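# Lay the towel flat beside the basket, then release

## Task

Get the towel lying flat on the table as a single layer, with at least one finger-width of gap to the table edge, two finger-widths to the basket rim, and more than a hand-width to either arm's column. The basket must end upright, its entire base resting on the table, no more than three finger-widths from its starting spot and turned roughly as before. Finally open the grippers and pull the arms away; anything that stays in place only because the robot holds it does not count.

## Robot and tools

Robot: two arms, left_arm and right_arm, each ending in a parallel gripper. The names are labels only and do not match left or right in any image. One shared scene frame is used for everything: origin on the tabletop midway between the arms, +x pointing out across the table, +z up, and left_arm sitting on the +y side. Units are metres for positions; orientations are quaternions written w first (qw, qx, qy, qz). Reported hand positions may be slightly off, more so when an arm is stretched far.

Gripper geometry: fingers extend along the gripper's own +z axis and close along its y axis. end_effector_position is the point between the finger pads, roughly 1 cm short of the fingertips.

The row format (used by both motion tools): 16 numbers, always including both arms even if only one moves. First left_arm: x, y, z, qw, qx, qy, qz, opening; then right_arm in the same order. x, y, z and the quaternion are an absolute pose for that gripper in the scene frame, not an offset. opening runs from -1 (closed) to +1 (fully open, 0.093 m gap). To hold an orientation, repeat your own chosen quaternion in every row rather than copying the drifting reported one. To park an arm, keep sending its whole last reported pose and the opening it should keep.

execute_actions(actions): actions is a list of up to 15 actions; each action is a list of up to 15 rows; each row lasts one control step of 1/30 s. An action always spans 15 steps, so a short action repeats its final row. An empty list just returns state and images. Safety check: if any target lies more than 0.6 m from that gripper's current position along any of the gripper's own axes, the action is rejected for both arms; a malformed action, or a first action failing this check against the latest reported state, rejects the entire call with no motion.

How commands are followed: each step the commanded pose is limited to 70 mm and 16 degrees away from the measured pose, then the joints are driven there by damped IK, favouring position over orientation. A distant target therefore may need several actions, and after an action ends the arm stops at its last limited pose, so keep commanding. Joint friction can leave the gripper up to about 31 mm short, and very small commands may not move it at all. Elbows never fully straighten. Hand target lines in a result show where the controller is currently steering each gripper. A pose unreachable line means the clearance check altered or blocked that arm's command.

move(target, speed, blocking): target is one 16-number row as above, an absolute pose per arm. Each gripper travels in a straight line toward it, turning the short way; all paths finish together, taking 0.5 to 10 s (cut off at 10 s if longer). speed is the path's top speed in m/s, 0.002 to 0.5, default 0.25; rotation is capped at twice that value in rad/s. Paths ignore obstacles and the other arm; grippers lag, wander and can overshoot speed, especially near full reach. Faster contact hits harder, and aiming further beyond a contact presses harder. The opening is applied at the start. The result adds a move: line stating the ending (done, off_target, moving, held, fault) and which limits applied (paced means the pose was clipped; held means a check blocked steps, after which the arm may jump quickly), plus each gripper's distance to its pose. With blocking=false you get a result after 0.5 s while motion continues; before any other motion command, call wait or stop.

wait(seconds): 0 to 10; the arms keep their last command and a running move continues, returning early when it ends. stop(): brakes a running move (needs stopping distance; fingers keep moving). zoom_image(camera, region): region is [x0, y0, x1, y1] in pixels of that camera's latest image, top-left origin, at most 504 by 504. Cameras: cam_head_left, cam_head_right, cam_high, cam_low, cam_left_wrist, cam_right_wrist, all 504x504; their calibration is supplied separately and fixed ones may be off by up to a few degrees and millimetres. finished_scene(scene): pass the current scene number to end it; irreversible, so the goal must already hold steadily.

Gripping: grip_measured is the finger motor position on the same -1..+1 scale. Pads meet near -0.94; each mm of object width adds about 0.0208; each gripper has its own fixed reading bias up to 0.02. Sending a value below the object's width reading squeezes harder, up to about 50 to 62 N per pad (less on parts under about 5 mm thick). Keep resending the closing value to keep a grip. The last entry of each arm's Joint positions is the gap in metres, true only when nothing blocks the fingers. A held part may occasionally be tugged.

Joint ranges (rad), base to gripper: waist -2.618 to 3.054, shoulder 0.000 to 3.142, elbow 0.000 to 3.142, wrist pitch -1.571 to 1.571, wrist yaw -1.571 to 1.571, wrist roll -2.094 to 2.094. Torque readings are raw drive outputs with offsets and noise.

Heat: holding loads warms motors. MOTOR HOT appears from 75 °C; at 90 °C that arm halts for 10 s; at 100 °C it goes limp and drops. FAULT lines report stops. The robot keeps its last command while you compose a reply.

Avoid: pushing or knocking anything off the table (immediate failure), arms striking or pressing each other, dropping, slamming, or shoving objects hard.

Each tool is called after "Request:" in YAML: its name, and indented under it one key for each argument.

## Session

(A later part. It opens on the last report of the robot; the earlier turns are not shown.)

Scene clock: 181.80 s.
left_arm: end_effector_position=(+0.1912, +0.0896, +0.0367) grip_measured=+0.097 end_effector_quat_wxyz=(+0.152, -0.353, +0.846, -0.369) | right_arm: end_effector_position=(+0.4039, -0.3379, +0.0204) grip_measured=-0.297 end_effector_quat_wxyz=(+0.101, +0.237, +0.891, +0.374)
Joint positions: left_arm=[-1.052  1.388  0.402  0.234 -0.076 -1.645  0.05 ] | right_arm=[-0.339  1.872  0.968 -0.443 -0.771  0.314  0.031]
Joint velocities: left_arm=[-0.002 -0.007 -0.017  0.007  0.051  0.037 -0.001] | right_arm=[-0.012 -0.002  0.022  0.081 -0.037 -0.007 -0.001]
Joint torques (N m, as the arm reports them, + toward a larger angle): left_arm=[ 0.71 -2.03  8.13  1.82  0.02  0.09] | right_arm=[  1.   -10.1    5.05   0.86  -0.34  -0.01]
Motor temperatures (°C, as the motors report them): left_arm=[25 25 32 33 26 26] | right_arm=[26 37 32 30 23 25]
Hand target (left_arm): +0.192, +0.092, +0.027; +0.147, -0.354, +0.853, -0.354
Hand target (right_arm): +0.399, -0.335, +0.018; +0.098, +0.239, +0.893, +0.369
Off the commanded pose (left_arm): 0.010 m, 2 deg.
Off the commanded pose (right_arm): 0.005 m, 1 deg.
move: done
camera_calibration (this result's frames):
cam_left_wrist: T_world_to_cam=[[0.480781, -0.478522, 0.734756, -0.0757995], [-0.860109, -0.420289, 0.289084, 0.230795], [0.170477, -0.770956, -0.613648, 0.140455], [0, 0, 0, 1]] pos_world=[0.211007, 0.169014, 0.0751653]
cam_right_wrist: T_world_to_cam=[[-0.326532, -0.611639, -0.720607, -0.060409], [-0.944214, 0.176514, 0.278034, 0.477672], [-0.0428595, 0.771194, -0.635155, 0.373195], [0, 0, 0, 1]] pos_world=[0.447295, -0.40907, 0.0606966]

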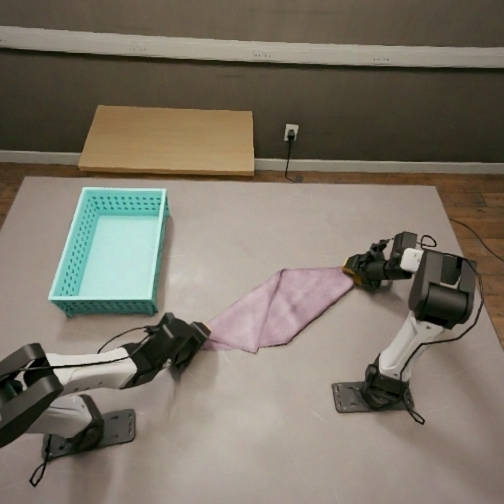

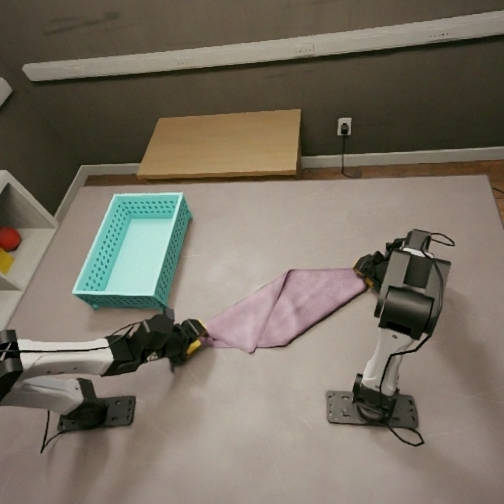

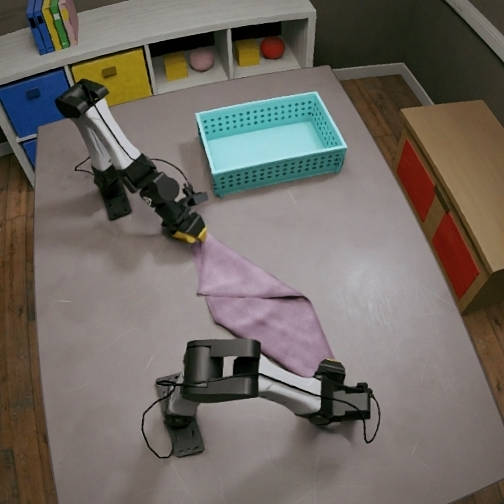

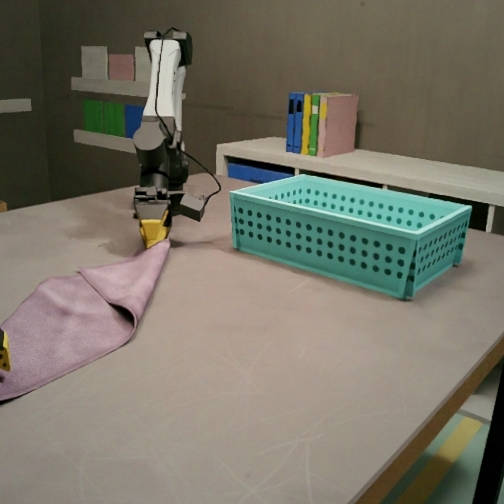

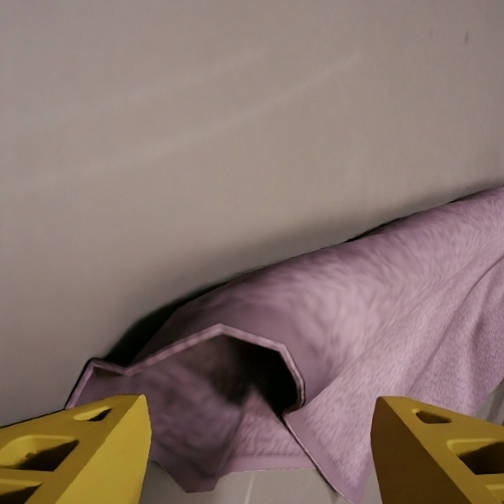

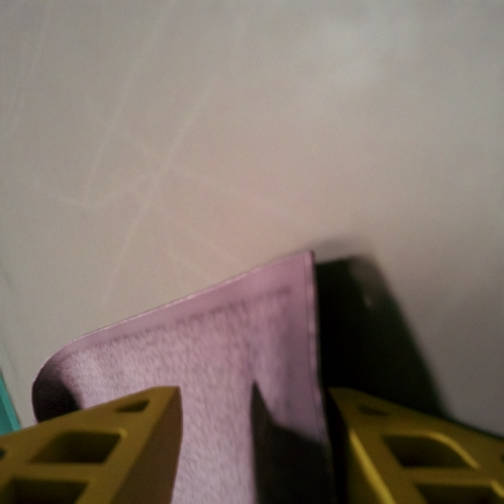

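Request:
move:
  target: [0.192,0.092,0.047,0.147,-0.354,0.854,-0.354,0.1, 0.41,-0.32,0.02,0.099,0.239,0.892,0.37,-0.3]
  speed: 0.03

Request:
move:
  target: [0.192,0.092,0.047,0.147,-0.354,0.854,-0.354,0.1, 0.41,-0.32,0.02,0.099,0.239,0.892,0.37,-1]
  speed: 0.03

Scene clock: 189.43 s.
left_arm: end_effector_position=(+0.1888, +0.0926, +0.0390) grip_measured=+0.097 end_effector_quat_wxyz=(+0.146, -0.355, +0.855, -0.348) | right_arm: end_effector_position=(+0.4118, -0.3222, +0.0213) grip_measured=-0.297 end_effector_quat_wxyz=(+0.100, +0.240, +0.890, +0.375)
Joint positions: left_arm=[-1.052  1.365  0.44   0.126 -0.076 -1.645  0.05 ] | right_arm=[-0.284  1.872  0.968 -0.393 -0.758  0.392  0.031]
Joint velocities: left_arm=[-0.002 -0.017  0.002  0.022 -0.051 -0.037 -0.   ] | right_arm=[-0.007 -0.007 -0.002 -0.022 -0.066 -0.037  0.   ]
Joint torques (N m, as the arm reports them, + toward a larger angle): left_arm=[ 0.57 -6.08  9.12  1.58  0.03  0.07] | right_arm=[ 1.09 -9.72  6.09  0.96 -0.32 -0.03]
Motor temperatures (°C, as the motors report them): left_arm=[25 25 32 32 26 26] | right_arm=[26 38 32 31 23 25]
Hand target (left_arm): +0.192, +0.092, +0.047; +0.147, -0.354, +0.853, -0.354
Hand target (right_arm): +0.410, -0.320, +0.020; +0.099, +0.239, +0.892, +0.370
Off the commanded pose (left_arm): 0.009 m, 1 deg.
Off the commanded pose (right_arm): 0.003 m, 1 deg.
move: done
camera_calibration (this result's frames):
cam_left_wrist: T_world_to_cam=[[0.501771, -0.504967, 0.702307, -0.0751415], [-0.851584, -0.430824, 0.298656, 0.228278], [0.151759, -0.74793, -0.646197, 0.147288], [0, 0, 0, 1]] pos_world=[0.20975, 0.170565, 0.079773]
cam_right_wrist: T_world_to_cam=[[-0.331129, -0.608895, -0.720833, -0.0447663], [-0.942611, 0.178751, 0.282015, 0.482082], [-0.0428679, 0.772849, -0.633141, 0.362502], [0, 0, 0, 1]] pos_world=[0.455132, -0.39359, 0.0612915]

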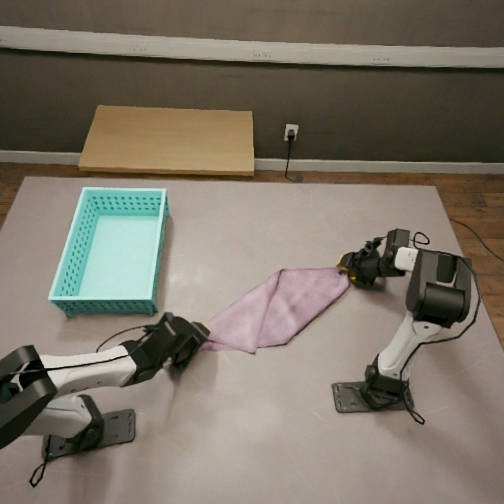

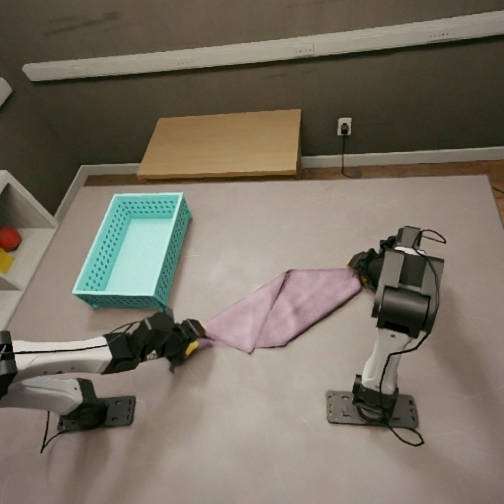

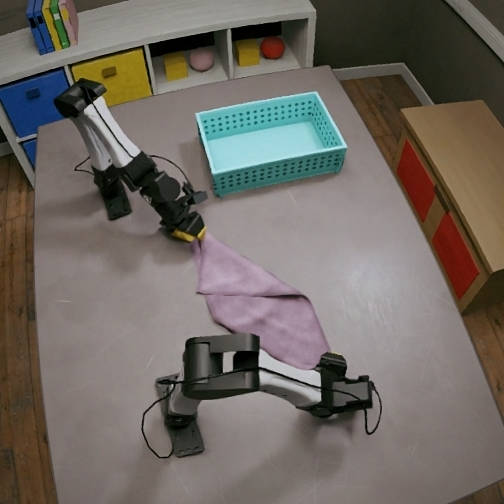

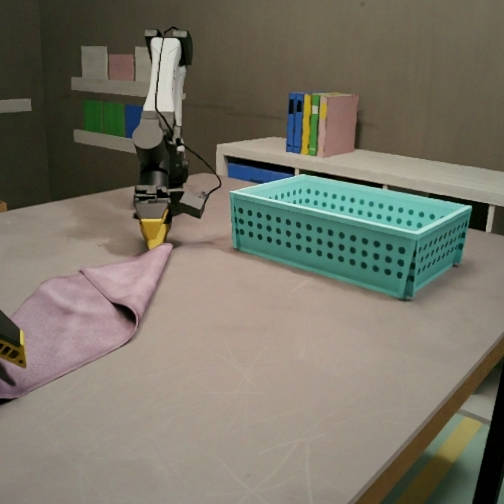

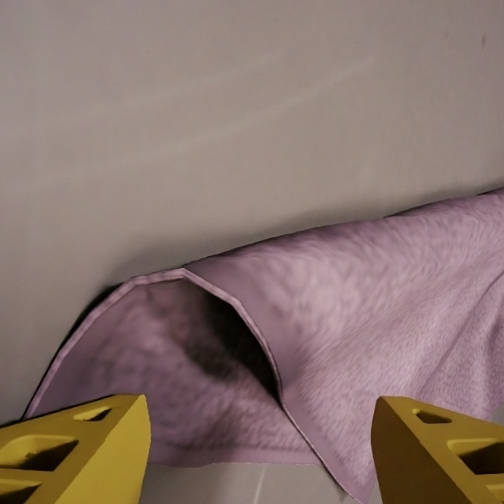

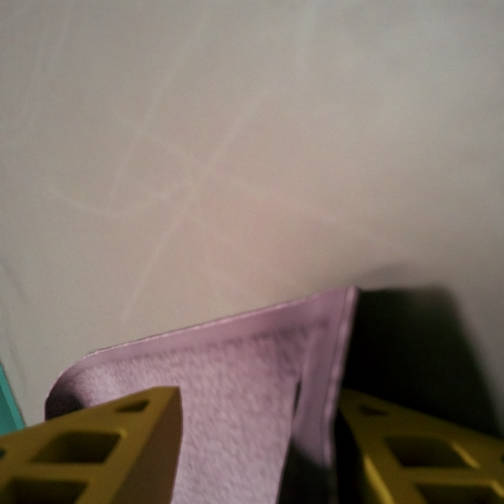

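Scene clock: 190.13 s.
left_arm: end_effector_position=(+0.1886, +0.0930, +0.0386) grip_measured=+0.097 end_effector_quat_wxyz=(+0.146, -0.355, +0.856, -0.347) | right_arm: end_effector_position=(+0.4118, -0.3222, +0.0213) grip_measured=-0.991 end_effector_quat_wxyz=(+0.099, +0.240, +0.890, +0.375)
Joint positions: left_arm=[-1.052  1.365  0.44   0.124 -0.076 -1.645  0.05 ] | right_arm=[-0.284  1.872  0.968 -0.393 -0.758  0.392  0.   ]
Joint velocities: left_arm=[-0.017 -0.002 -0.012  0.007 -0.066  0.007 -0.001] | right_arm=[ 0.002 -0.002  0.017 -0.051 -0.037  0.022  0.   ]
Joint torques (N m, as the arm reports them, + toward a larger angle): left_arm=[ 0.63 -6.13  9.09  1.6   0.03  0.08] | right_arm=[ 1.08 -9.71  6.13  0.95 -0.32  0.01]
Motor temperatures (°C, as the motors report them): left_arm=[25 26 32 32 26 26] | right_arm=[26 38 32 31 23 25]
Hand target (left_arm): +0.192, +0.092, +0.047; +0.147, -0.353, +0.853, -0.354
Hand target (right_arm): +0.410, -0.320, +0.020; +0.099, +0.239, +0.892, +0.370
Off the commanded pose (left_arm): 0.009 m, 1 deg.
Off the commanded pose (right_arm): 0.003 m, 1 deg.
move: done
camera_calibration (this result's frames):
cam_left_wrist: T_world_to_cam=[[0.502513, -0.506483, 0.700682, -0.0745255], [-0.851327, -0.431179, 0.298878, 0.228289], [0.150743, -0.746699, -0.647856, 0.147449], [0, 0, 0, 1]] pos_world=[0.209572, 0.170787, 0.0795139]
cam_right_wrist: T_world_to_cam=[[-0.331795, -0.608522, -0.720842, -0.0443719], [-0.942382, 0.179177, 0.282509, 0.482114], [-0.0427547, 0.773044, -0.63291, 0.362513], [0, 0, 0, 1]] pos_world=[0.455113, -0.393624, 0.0612516]

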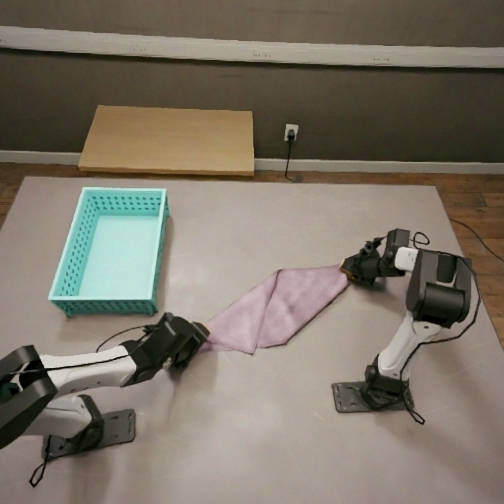

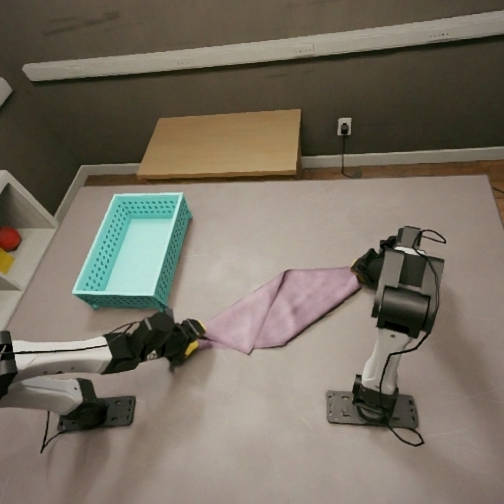

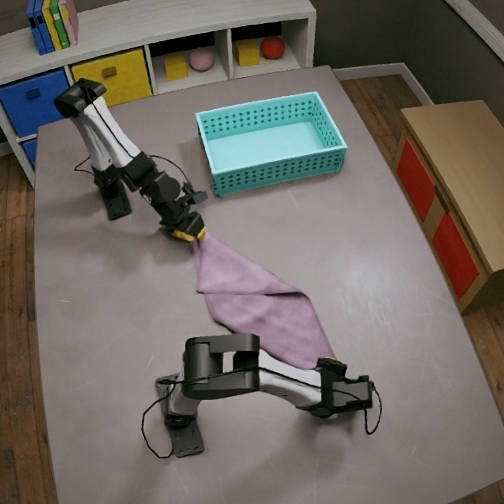

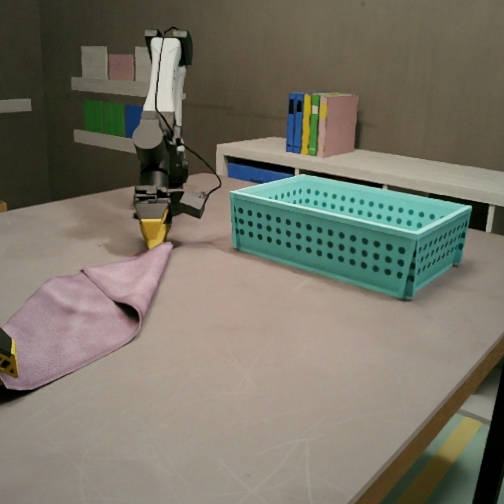

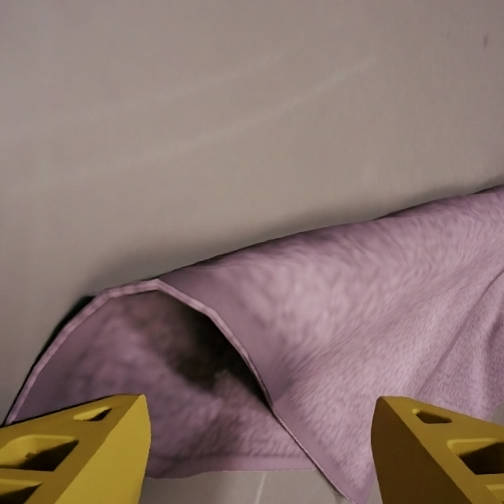

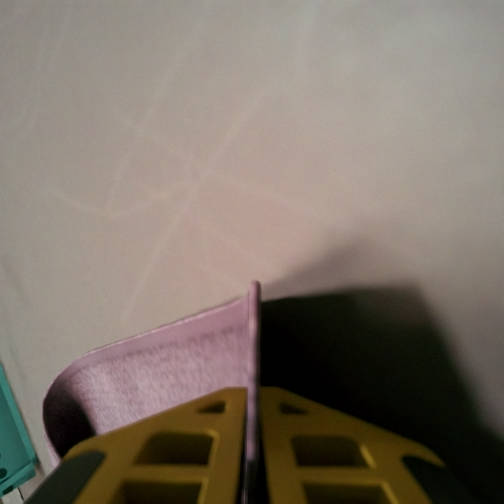

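Request:
move:
  target: [0.222,0.08,0.05,0.147,-0.354,0.854,-0.354,0.1, 0.41,-0.32,0.02,0.099,0.239,0.892,0.37,-1]
  speed: 0.03

Scene clock: 196.83 s.
left_arm: end_effector_position=(+0.2189, +0.0811, +0.0534) grip_measured=+0.097 end_effector_quat_wxyz=(+0.151, -0.354, +0.850, -0.360) | right_arm: end_effector_position=(+0.4118, -0.3222, +0.0213) grip_measured=-0.991 end_effector_quat_wxyz=(+0.100, +0.240, +0.890, +0.375)
Joint positions: left_arm=[-0.986  1.436  0.544  0.124 -0.032 -1.599  0.05 ] | right_arm=[-0.284  1.872  0.968 -0.393 -0.758  0.393  0.   ]
Joint velocities: left_arm=[ 0.012 -0.007 -0.002  0.022  0.037 -0.037  0.001] | right_arm=[-0.022  0.007 -0.012 -0.095 -0.037 -0.081  0.   ]
Joint torques (N m, as the arm reports them, + toward a larger angle): left_arm=[ 0.61 -3.75  9.41  1.8   0.06  0.08] | right_arm=[ 1.07 -9.72  6.13  0.95 -0.32  0.01]
Motor temperatures (°C, as the motors report them): left_arm=[25 26 33 32 26 26] | right_arm=[26 38 32 31 23 25]
Hand target (left_arm): +0.222, +0.081, +0.050; +0.148, -0.353, +0.853, -0.354
Hand target (right_arm): +0.410, -0.320, +0.020; +0.099, +0.239, +0.892, +0.370
Off the commanded pose (left_arm): 0.005 m, 1 deg.
Off the commanded pose (right_arm): 0.003 m, 1 deg.
move: done
camera_calibration (this result's frames):
cam_left_wrist: T_world_to_cam=[[0.489156, -0.490109, 0.721471, -0.105712], [-0.856423, -0.426504, 0.29092, 0.245763], [0.165128, -0.760189, -0.628367, 0.140513], [0, 0, 0, 1]] pos_world=[0.238984, 0.159825, 0.0930648]
cam_right_wrist: T_world_to_cam=[[-0.33186, -0.608402, -0.720913, -0.0442772], [-0.942372, 0.179416, 0.282391, 0.482253], [-0.0424638, 0.773083, -0.632882, 0.362435], [0, 0, 0, 1]] pos_world=[0.455159, -0.393654, 0.0612746]

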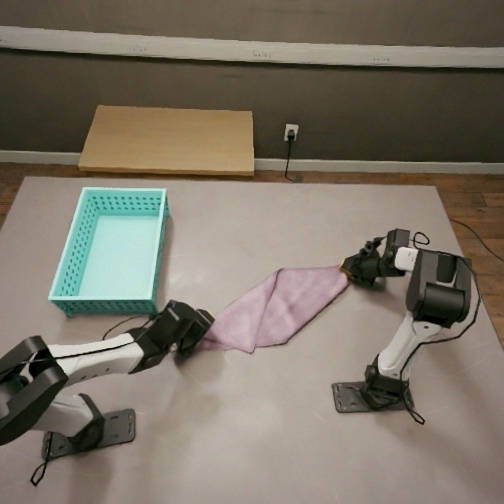

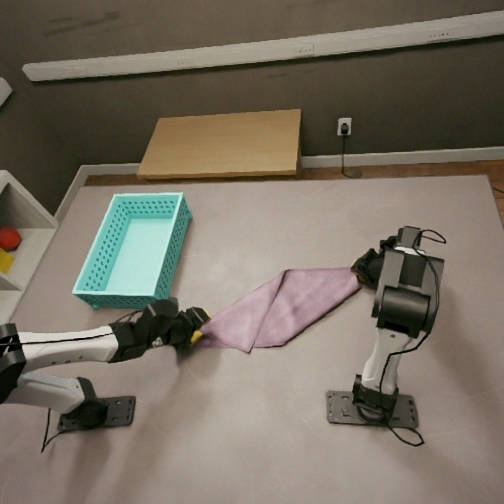

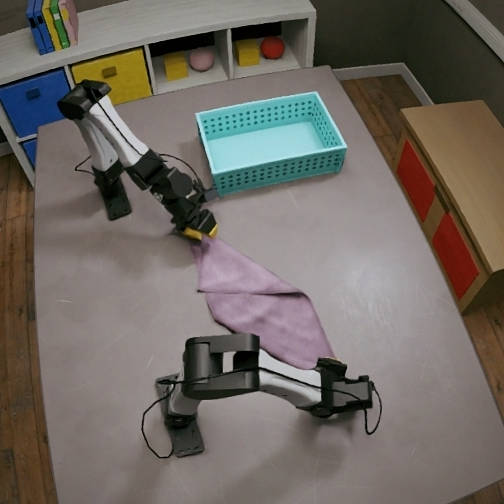

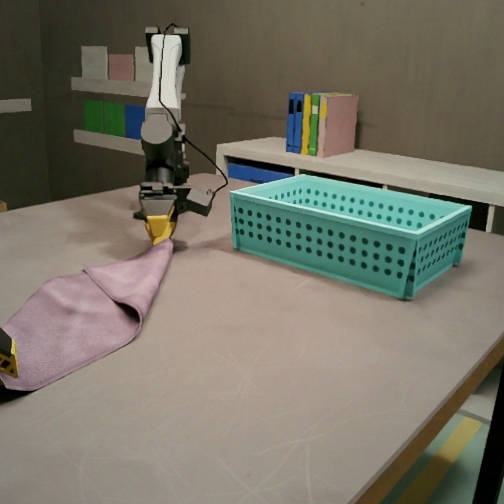

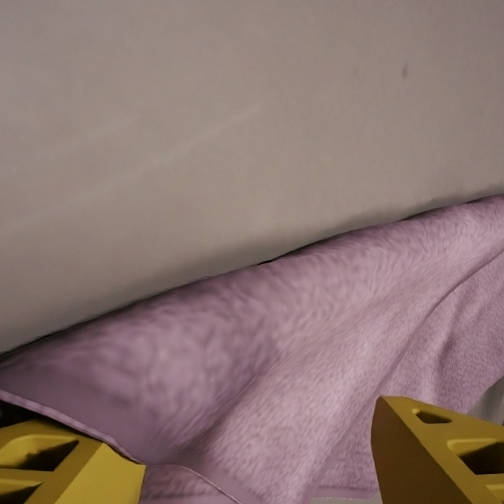

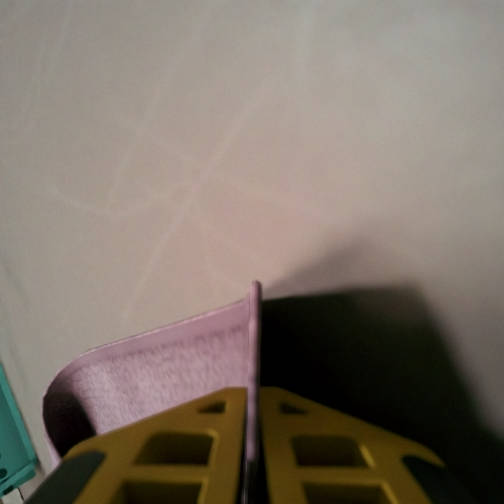

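Request:
move:
  target: [0.21,0.01,0.05,0.147,-0.354,0.854,-0.354,0.1, 0.41,-0.32,0.02,0.099,0.239,0.892,0.37,-1]
  speed: 0.05

Scene clock: 202.10 s.
left_arm: end_effector_position=(+0.2117, +0.0114, +0.0558) grip_measured=+0.097 end_effector_quat_wxyz=(+0.147, -0.351, +0.850, -0.365) | right_arm: end_effector_position=(+0.4118, -0.3222, +0.0213) grip_measured=-0.991 end_effector_quat_wxyz=(+0.099, +0.240, +0.890, +0.375)
Joint positions: left_arm=[-1.163  1.627  0.733  0.121 -0.146 -1.72   0.05 ] | right_arm=[-0.284  1.872  0.968 -0.393 -0.758  0.393  0.   ]
Joint velocities: left_arm=[-0.007 -0.007 -0.017  0.051  0.007 -0.125 -0.001] | right_arm=[-0.017 -0.012 -0.007 -0.037  0.022  0.022  0.   ]
Joint torques (N m, as the arm reports them, + toward a larger angle): left_arm=[-0.91 -5.65  9.33  1.66 -0.16 -0.11] | right_arm=[ 1.07 -9.71  6.13  0.94 -0.32  0.01]
Motor temperatures (°C, as the motors report them): left_arm=[25 26 33 32 26 26] | right_arm=[26 38 32 31 23 25]
Hand target (left_arm): +0.210, +0.010, +0.050; +0.145, -0.355, +0.853, -0.354
Hand target (right_arm): +0.410, -0.320, +0.020; +0.099, +0.239, +0.892, +0.370
Off the commanded pose (left_arm): 0.006 m, 1 deg.
Off the commanded pose (right_arm): 0.003 m, 1 deg.
move: done
camera_calibration (this result's frames):
cam_left_wrist: T_world_to_cam=[[0.484839, -0.487807, 0.72593, -0.137351], [-0.860425, -0.41488, 0.295877, 0.209582], [0.156843, -0.768062, -0.620872, 0.0916546], [0, 0, 0, 1]] pos_world=[0.232547, 0.0903469, 0.0946025]
cam_right_wrist: T_world_to_cam=[[-0.332193, -0.608215, -0.720918, -0.04408], [-0.942258, 0.179629, 0.282638, 0.482269], [-0.0424071, 0.77318, -0.632767, 0.36244], [0, 0, 0, 1]] pos_world=[0.455149, -0.393671, 0.0612546]

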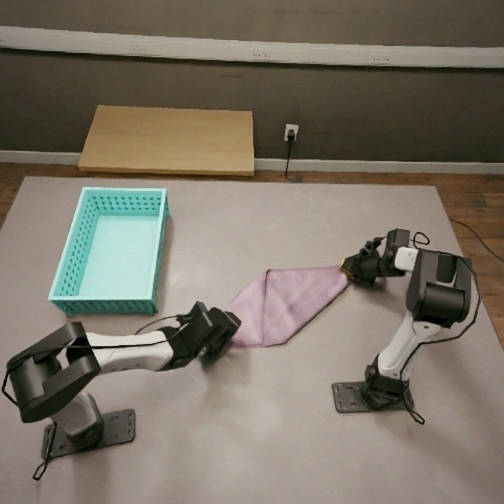

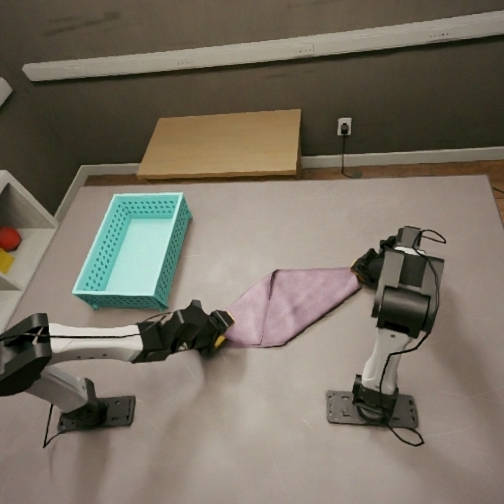

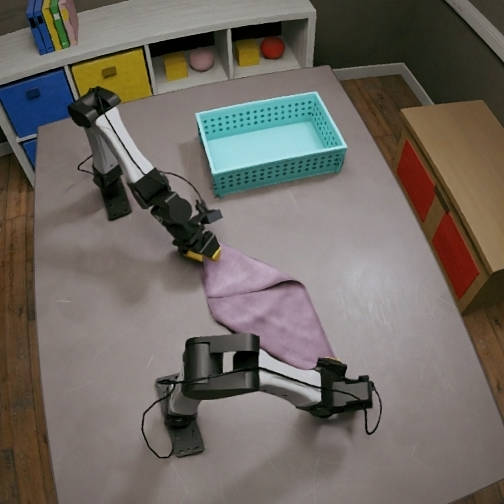

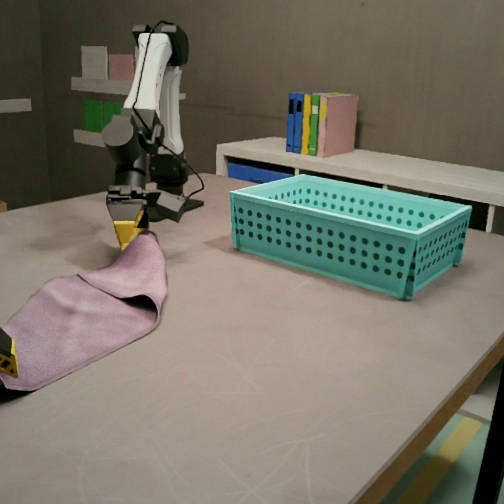

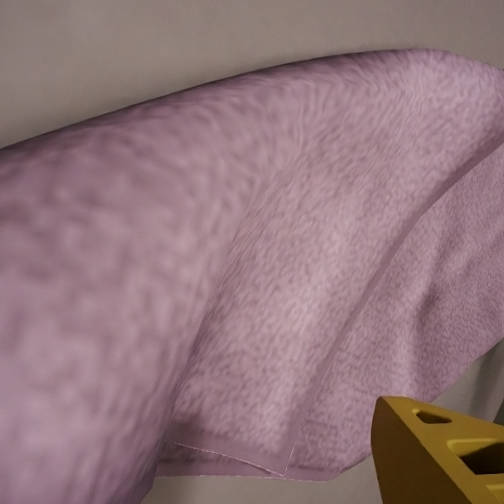

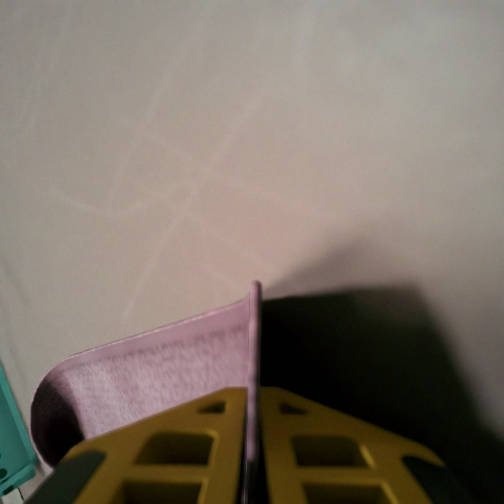

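Request:
move:
  target: [0.21,0.01,0.055,0.147,-0.354,0.854,-0.354,-1, 0.41,-0.32,0.02,0.099,0.239,0.892,0.37,-1]
  speed: 0.05

Request:
move:
  target: [0.26,0.0,0.14,0.08,-0.49,0.85,-0.15,-1, 0.44,-0.40,0.05,0.099,0.239,0.892,0.37,-1]
  speed: 0.08

Scene clock: 251.60 s.
left_arm: end_effector_position=(+0.2106, +0.0147, +0.0526) grip_measured=-0.981 end_effector_quat_wxyz=(+0.147, -0.353, +0.853, -0.356) | right_arm: end_effector_position=(+0.4119, -0.3223, +0.0214) grip_measured=-0.991 end_effector_quat_wxyz=(+0.100, +0.240, +0.890, +0.375)
Joint positions: left_arm=[-1.163  1.627  0.733  0.102 -0.151 -1.722  0.   ] | right_arm=[-0.284  1.872  0.968 -0.392 -0.758  0.393  0.   ]
Joint velocities: left_arm=[-0.007  0.002 -0.022 -0.007  0.022  0.037  0.   ] | right_arm=[ 0.012 -0.002 -0.017 -0.022 -0.022  0.007  0.   ]
Joint torques (N m, as the arm reports them, + toward a larger angle): left_arm=[-0.93 -6.75  9.97  1.59 -0.17 -0.1 ] | right_arm=[ 1.08 -9.71  6.13  0.94 -0.32  0.  ]
Motor temperatures (°C, as the motors report them): left_arm=[25 29 36 32 26 26] | right_arm=[26 39 33 31 23 25]
Hand target (left_arm): +0.210, +0.010, +0.055; +0.147, -0.354, +0.853, -0.354
Hand target (right_arm): +0.410, -0.320, +0.020; +0.099, +0.239, +0.892, +0.370
Off the commanded pose (left_arm): 0.005 m, 0 deg.
Off the commanded pose (right_arm): 0.003 m, 1 deg.
move: done
camera_calibration (this result's frames):
cam_left_wrist: T_world_to_cam=[[0.493503, -0.497384, 0.713487, -0.133966], [-0.855752, -0.424236, 0.296163, 0.210055], [0.15538, -0.756725, -0.634999, 0.0932347], [0, 0, 0, 1]] pos_world=[0.231381, 0.0930331, 0.0925767]
cam_right_wrist: T_world_to_cam=[[-0.331926, -0.608281, -0.720985, -0.0441826], [-0.942362, 0.179655, 0.282272, 0.482392], [-0.0421728, 0.773122, -0.632853, 0.362356], [0, 0, 0, 1]] pos_world=[0.455204, -0.393685, 0.0612975]

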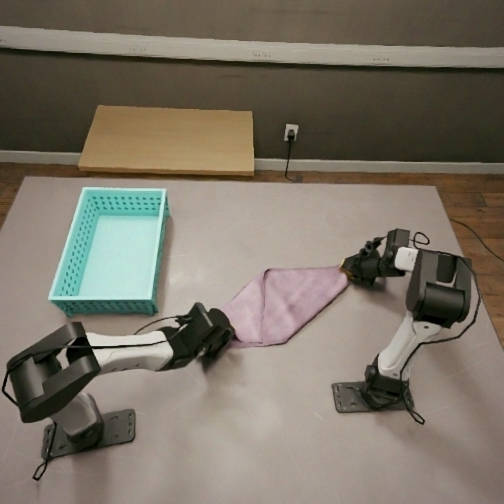

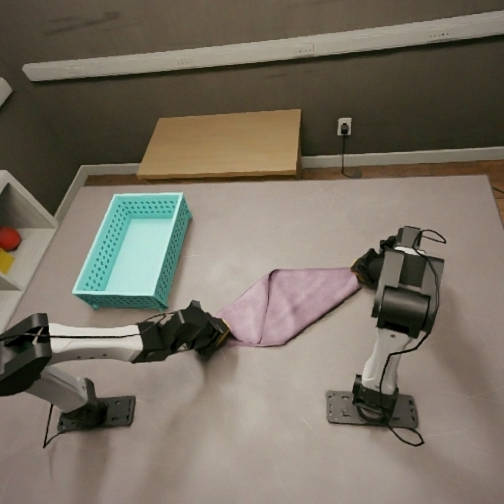

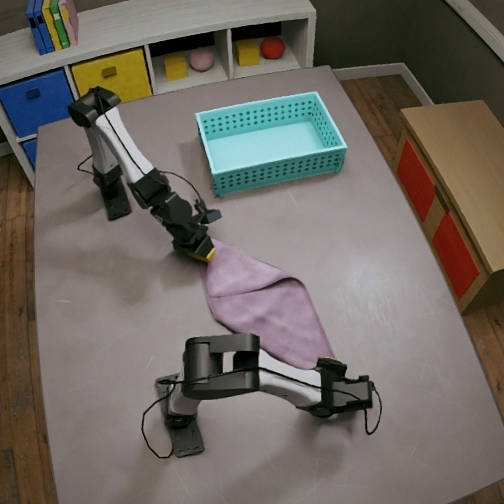

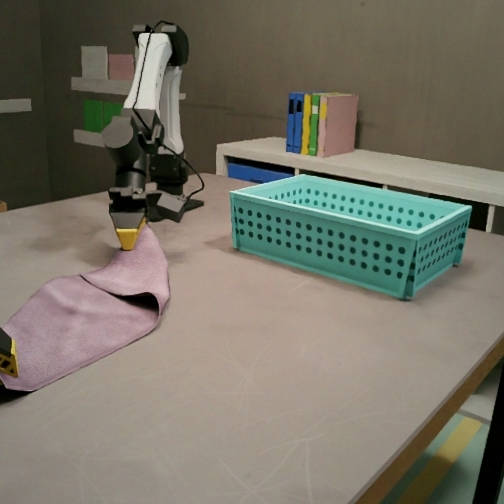

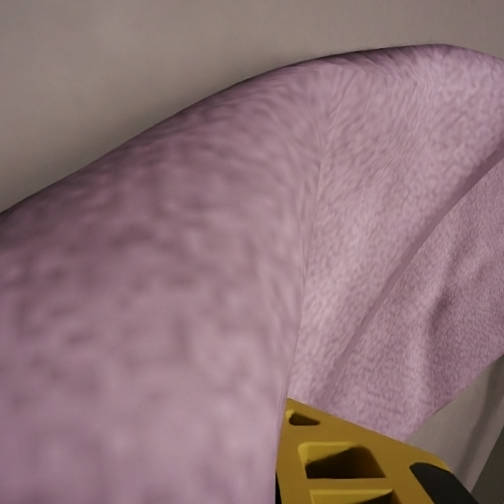

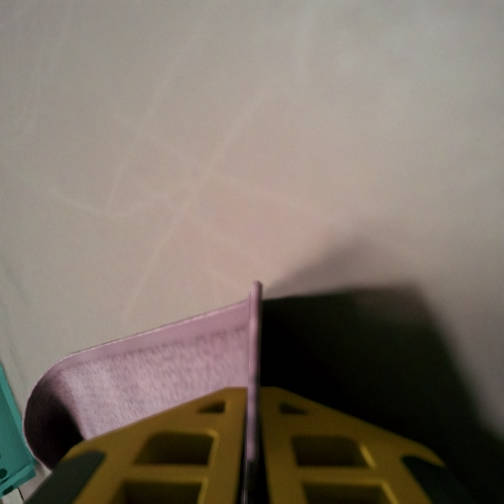

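Scene clock: 255.40 s.
left_arm: end_effector_position=(+0.2581, -0.0035, +0.1441) grip_measured=-0.981 end_effector_quat_wxyz=(+0.087, -0.484, +0.855, -0.167) | right_arm: end_effector_position=(+0.4393, -0.3947, +0.0531) grip_measured=-0.991 end_effector_quat_wxyz=(+0.102, +0.235, +0.894, +0.369)
Joint positions: left_arm=[-1.085  1.924  1.719 -1.008 -0.126 -1.93   0.   ] | right_arm=[-0.455  2.001  1.32  -0.779 -0.778  0.146  0.   ]
Joint velocities: left_arm=[-0.012 -0.002 -0.002 -0.051  0.037  0.051  0.   ] | right_arm=[ 0.007 -0.007  0.002  0.007  0.022  0.037  0.   ]
Joint torques (N m, as the arm reports them, + toward a larger angle): left_arm=[ 0.72 -9.27  9.96  0.78 -0.07 -0.13] | right_arm=[-0.31 -9.    8.67  0.55 -0.52 -0.15]
Motor temperatures (°C, as the motors report them): left_arm=[25 29 36 32 26 26] | right_arm=[26 39 33 31 23 25]
Hand target (left_arm): +0.260, +0.001, +0.138; +0.082, -0.495, +0.852, -0.151
Hand target (right_arm): +0.441, -0.399, +0.050; +0.100, +0.239, +0.892, +0.371
Off the commanded pose (left_arm): 0.006 m, 2 deg.
Off the commanded pose (right_arm): 0.006 m, 1 deg.
move: done
camera_calibration (this result's frames):
cam_left_wrist: T_world_to_cam=[[0.795833, -0.47731, 0.372592, -0.260505], [-0.602251, -0.687757, 0.405319, 0.133858], [0.0627899, -0.54696, -0.834801, 0.183626], [0, 0, 0, 1]] pos_world=[0.276405, 0.0681561, 0.196098]
cam_right_wrist: T_world_to_cam=[[-0.32457, -0.622333, -0.712289, -0.0654932], [-0.944737, 0.176594, 0.276199, 0.512432], [-0.046102, 0.762572, -0.645259, 0.437814], [0, 0, 0, 1]] pos_world=[0.48304, -0.465115, 0.0943201]

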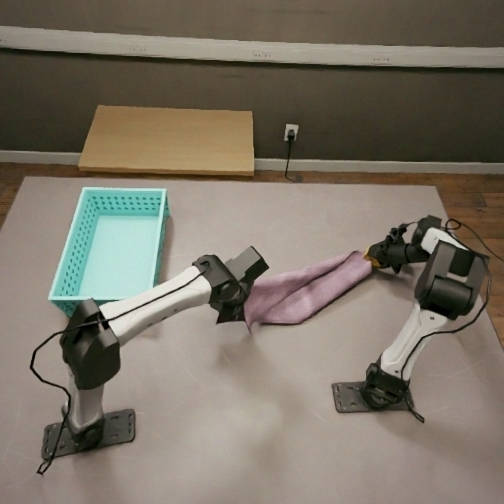

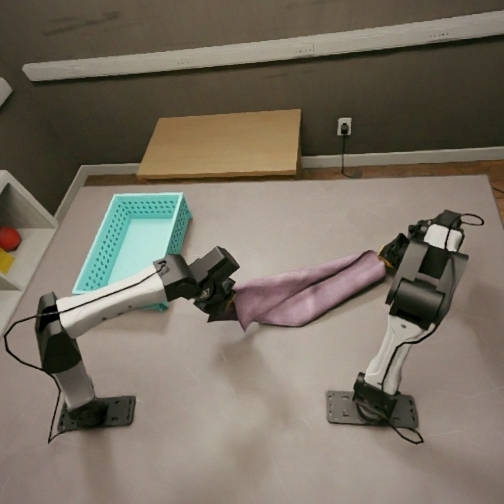

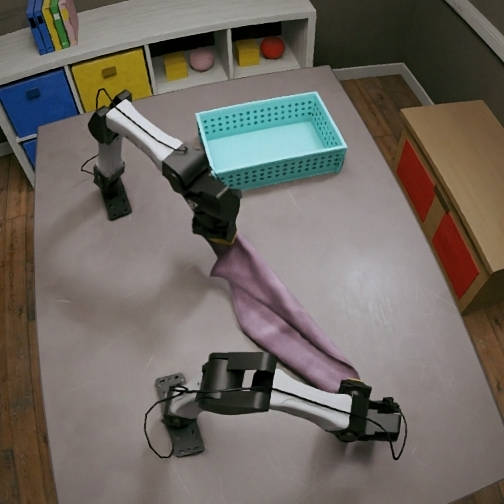

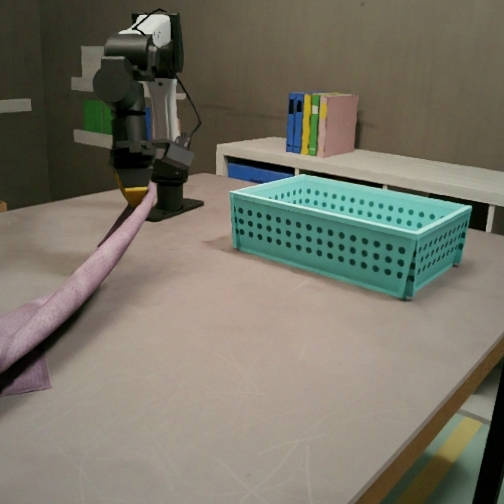

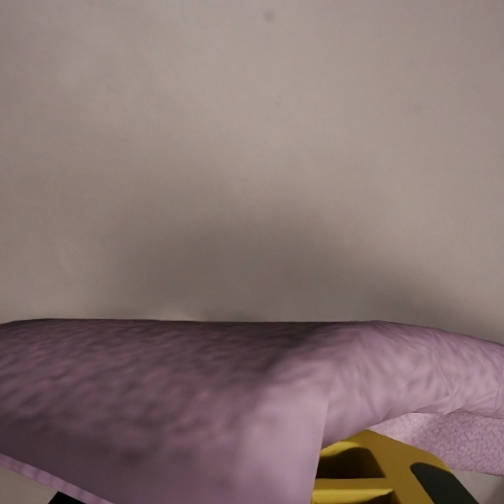

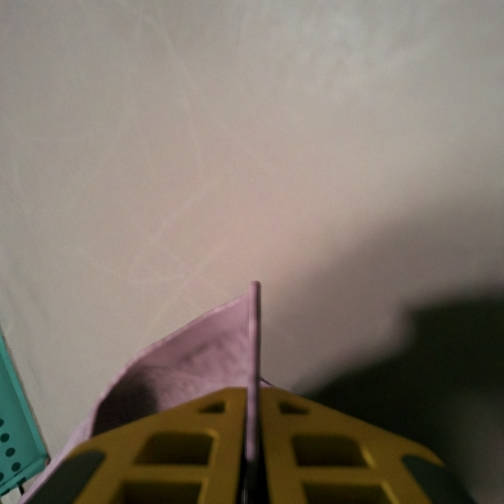

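Request:
move:
  target: [0.27,0.0,0.2,0.08,-0.49,0.85,-0.15,-1, 0.38,-0.42,0.27,0.27,-0.27,0.65,0.65,-1]
  speed: 0.12

Scene clock: 265.77 s.
left_arm: end_effector_position=(+0.2669, -0.0041, +0.2065) grip_measured=-0.981 end_effector_quat_wxyz=(+0.084, -0.490, +0.851, -0.168) | right_arm: end_effector_position=(+0.3867, -0.4206, +0.2702) grip_measured=-0.991 end_effector_quat_wxyz=(+0.435, -0.090, +0.772, +0.455)
Joint positions: left_arm=[-1.067  1.997  2.073 -1.285 -0.115 -1.928  0.   ] | right_arm=[-0.733  1.799  1.586 -1.569 -1.356 -1.096  0.   ]
Joint velocities: left_arm=[-0.002  0.007 -0.007 -0.051 -0.007  0.022  0.   ] | right_arm=[ 0.002  0.012  0.002  0.081 -0.007 -0.125  0.   ]
Joint torques (N m, as the arm reports them, + toward a larger angle): left_arm=[ 0.71 -9.5   9.55  0.76 -0.06  0.06] | right_arm=[-0.35 -9.61  5.66 -0.06 -0.77 -0.11]
Motor temperatures (°C, as the motors report them): left_arm=[25 31 37 31 26 26] | right_arm=[26 39 34 31 23 25]
Hand target (left_arm): +0.269, +0.001, +0.200; +0.081, -0.492, +0.853, -0.151
Hand target (right_arm): +0.383, -0.422, +0.271; +0.441, -0.082, +0.767, +0.458
Off the commanded pose (left_arm): 0.008 m, 2 deg.
Off the commanded pose (right_arm): 0.007 m, 39 deg; orientation clipped at the last step of the last action.
joint sent to its limit (right arm) — the command would take joint 4 (wrist pitch) past its lower limit, so that joint was sent only as far as its limit.
move: off_target (right_arm); limits=paced
camera_calibration (this result's frames):
cam_left_wrist: T_world_to_cam=[[0.804048, -0.463712, 0.372126, -0.293172], [-0.590944, -0.692234, 0.414243, 0.108607], [0.0655084, -0.552977, -0.830617, 0.233177], [0, 0, 0, 1]] pos_world=[0.28463, 0.0681762, 0.257788]
cam_right_wrist: T_world_to_cam=[[0.552074, -0.568655, -0.609792, -0.288214], [-0.785794, -0.110281, -0.608576, 0.464297], [0.278822, 0.81515, -0.507729, 0.454533], [0, 0, 0, 1]] pos_world=[0.397224, -0.483204, 0.33759]

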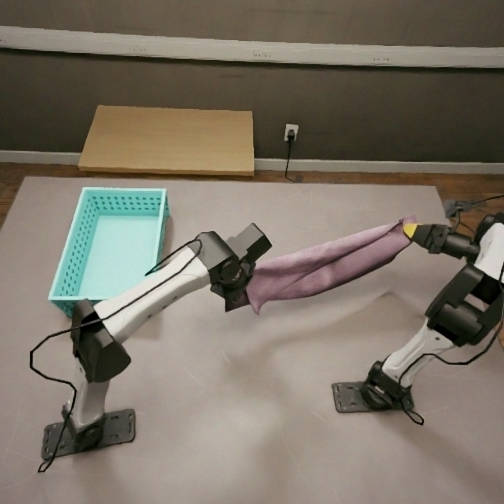

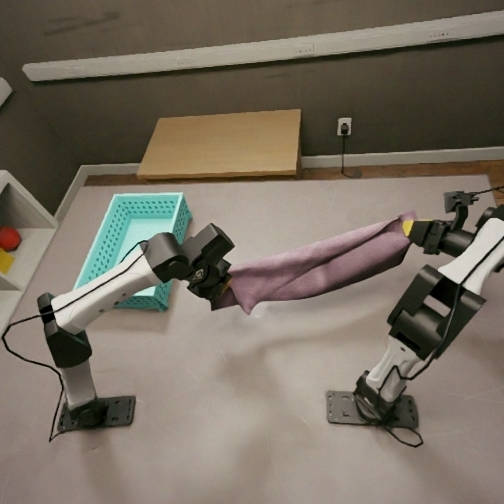

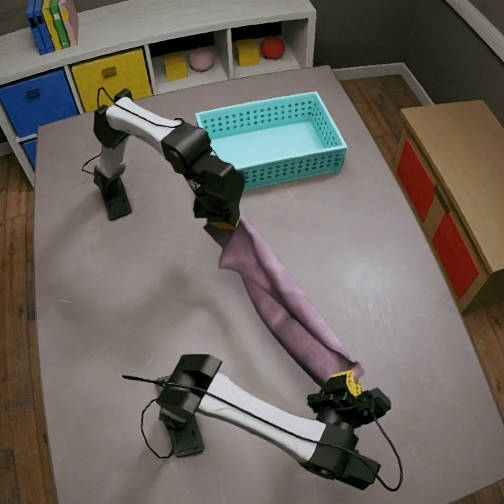

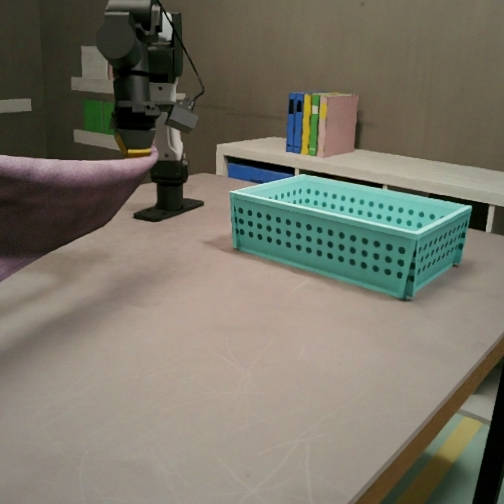

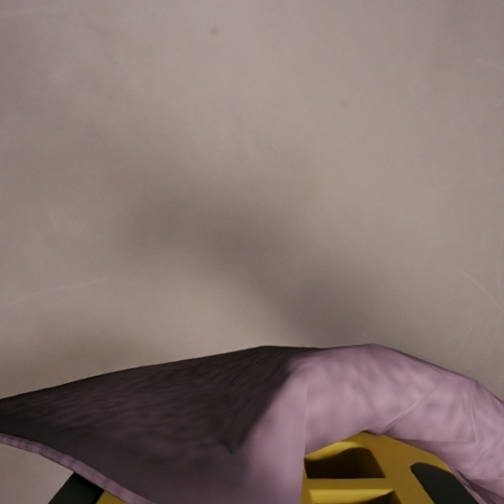

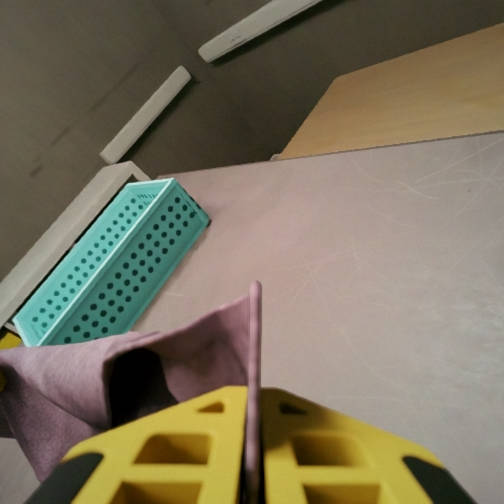

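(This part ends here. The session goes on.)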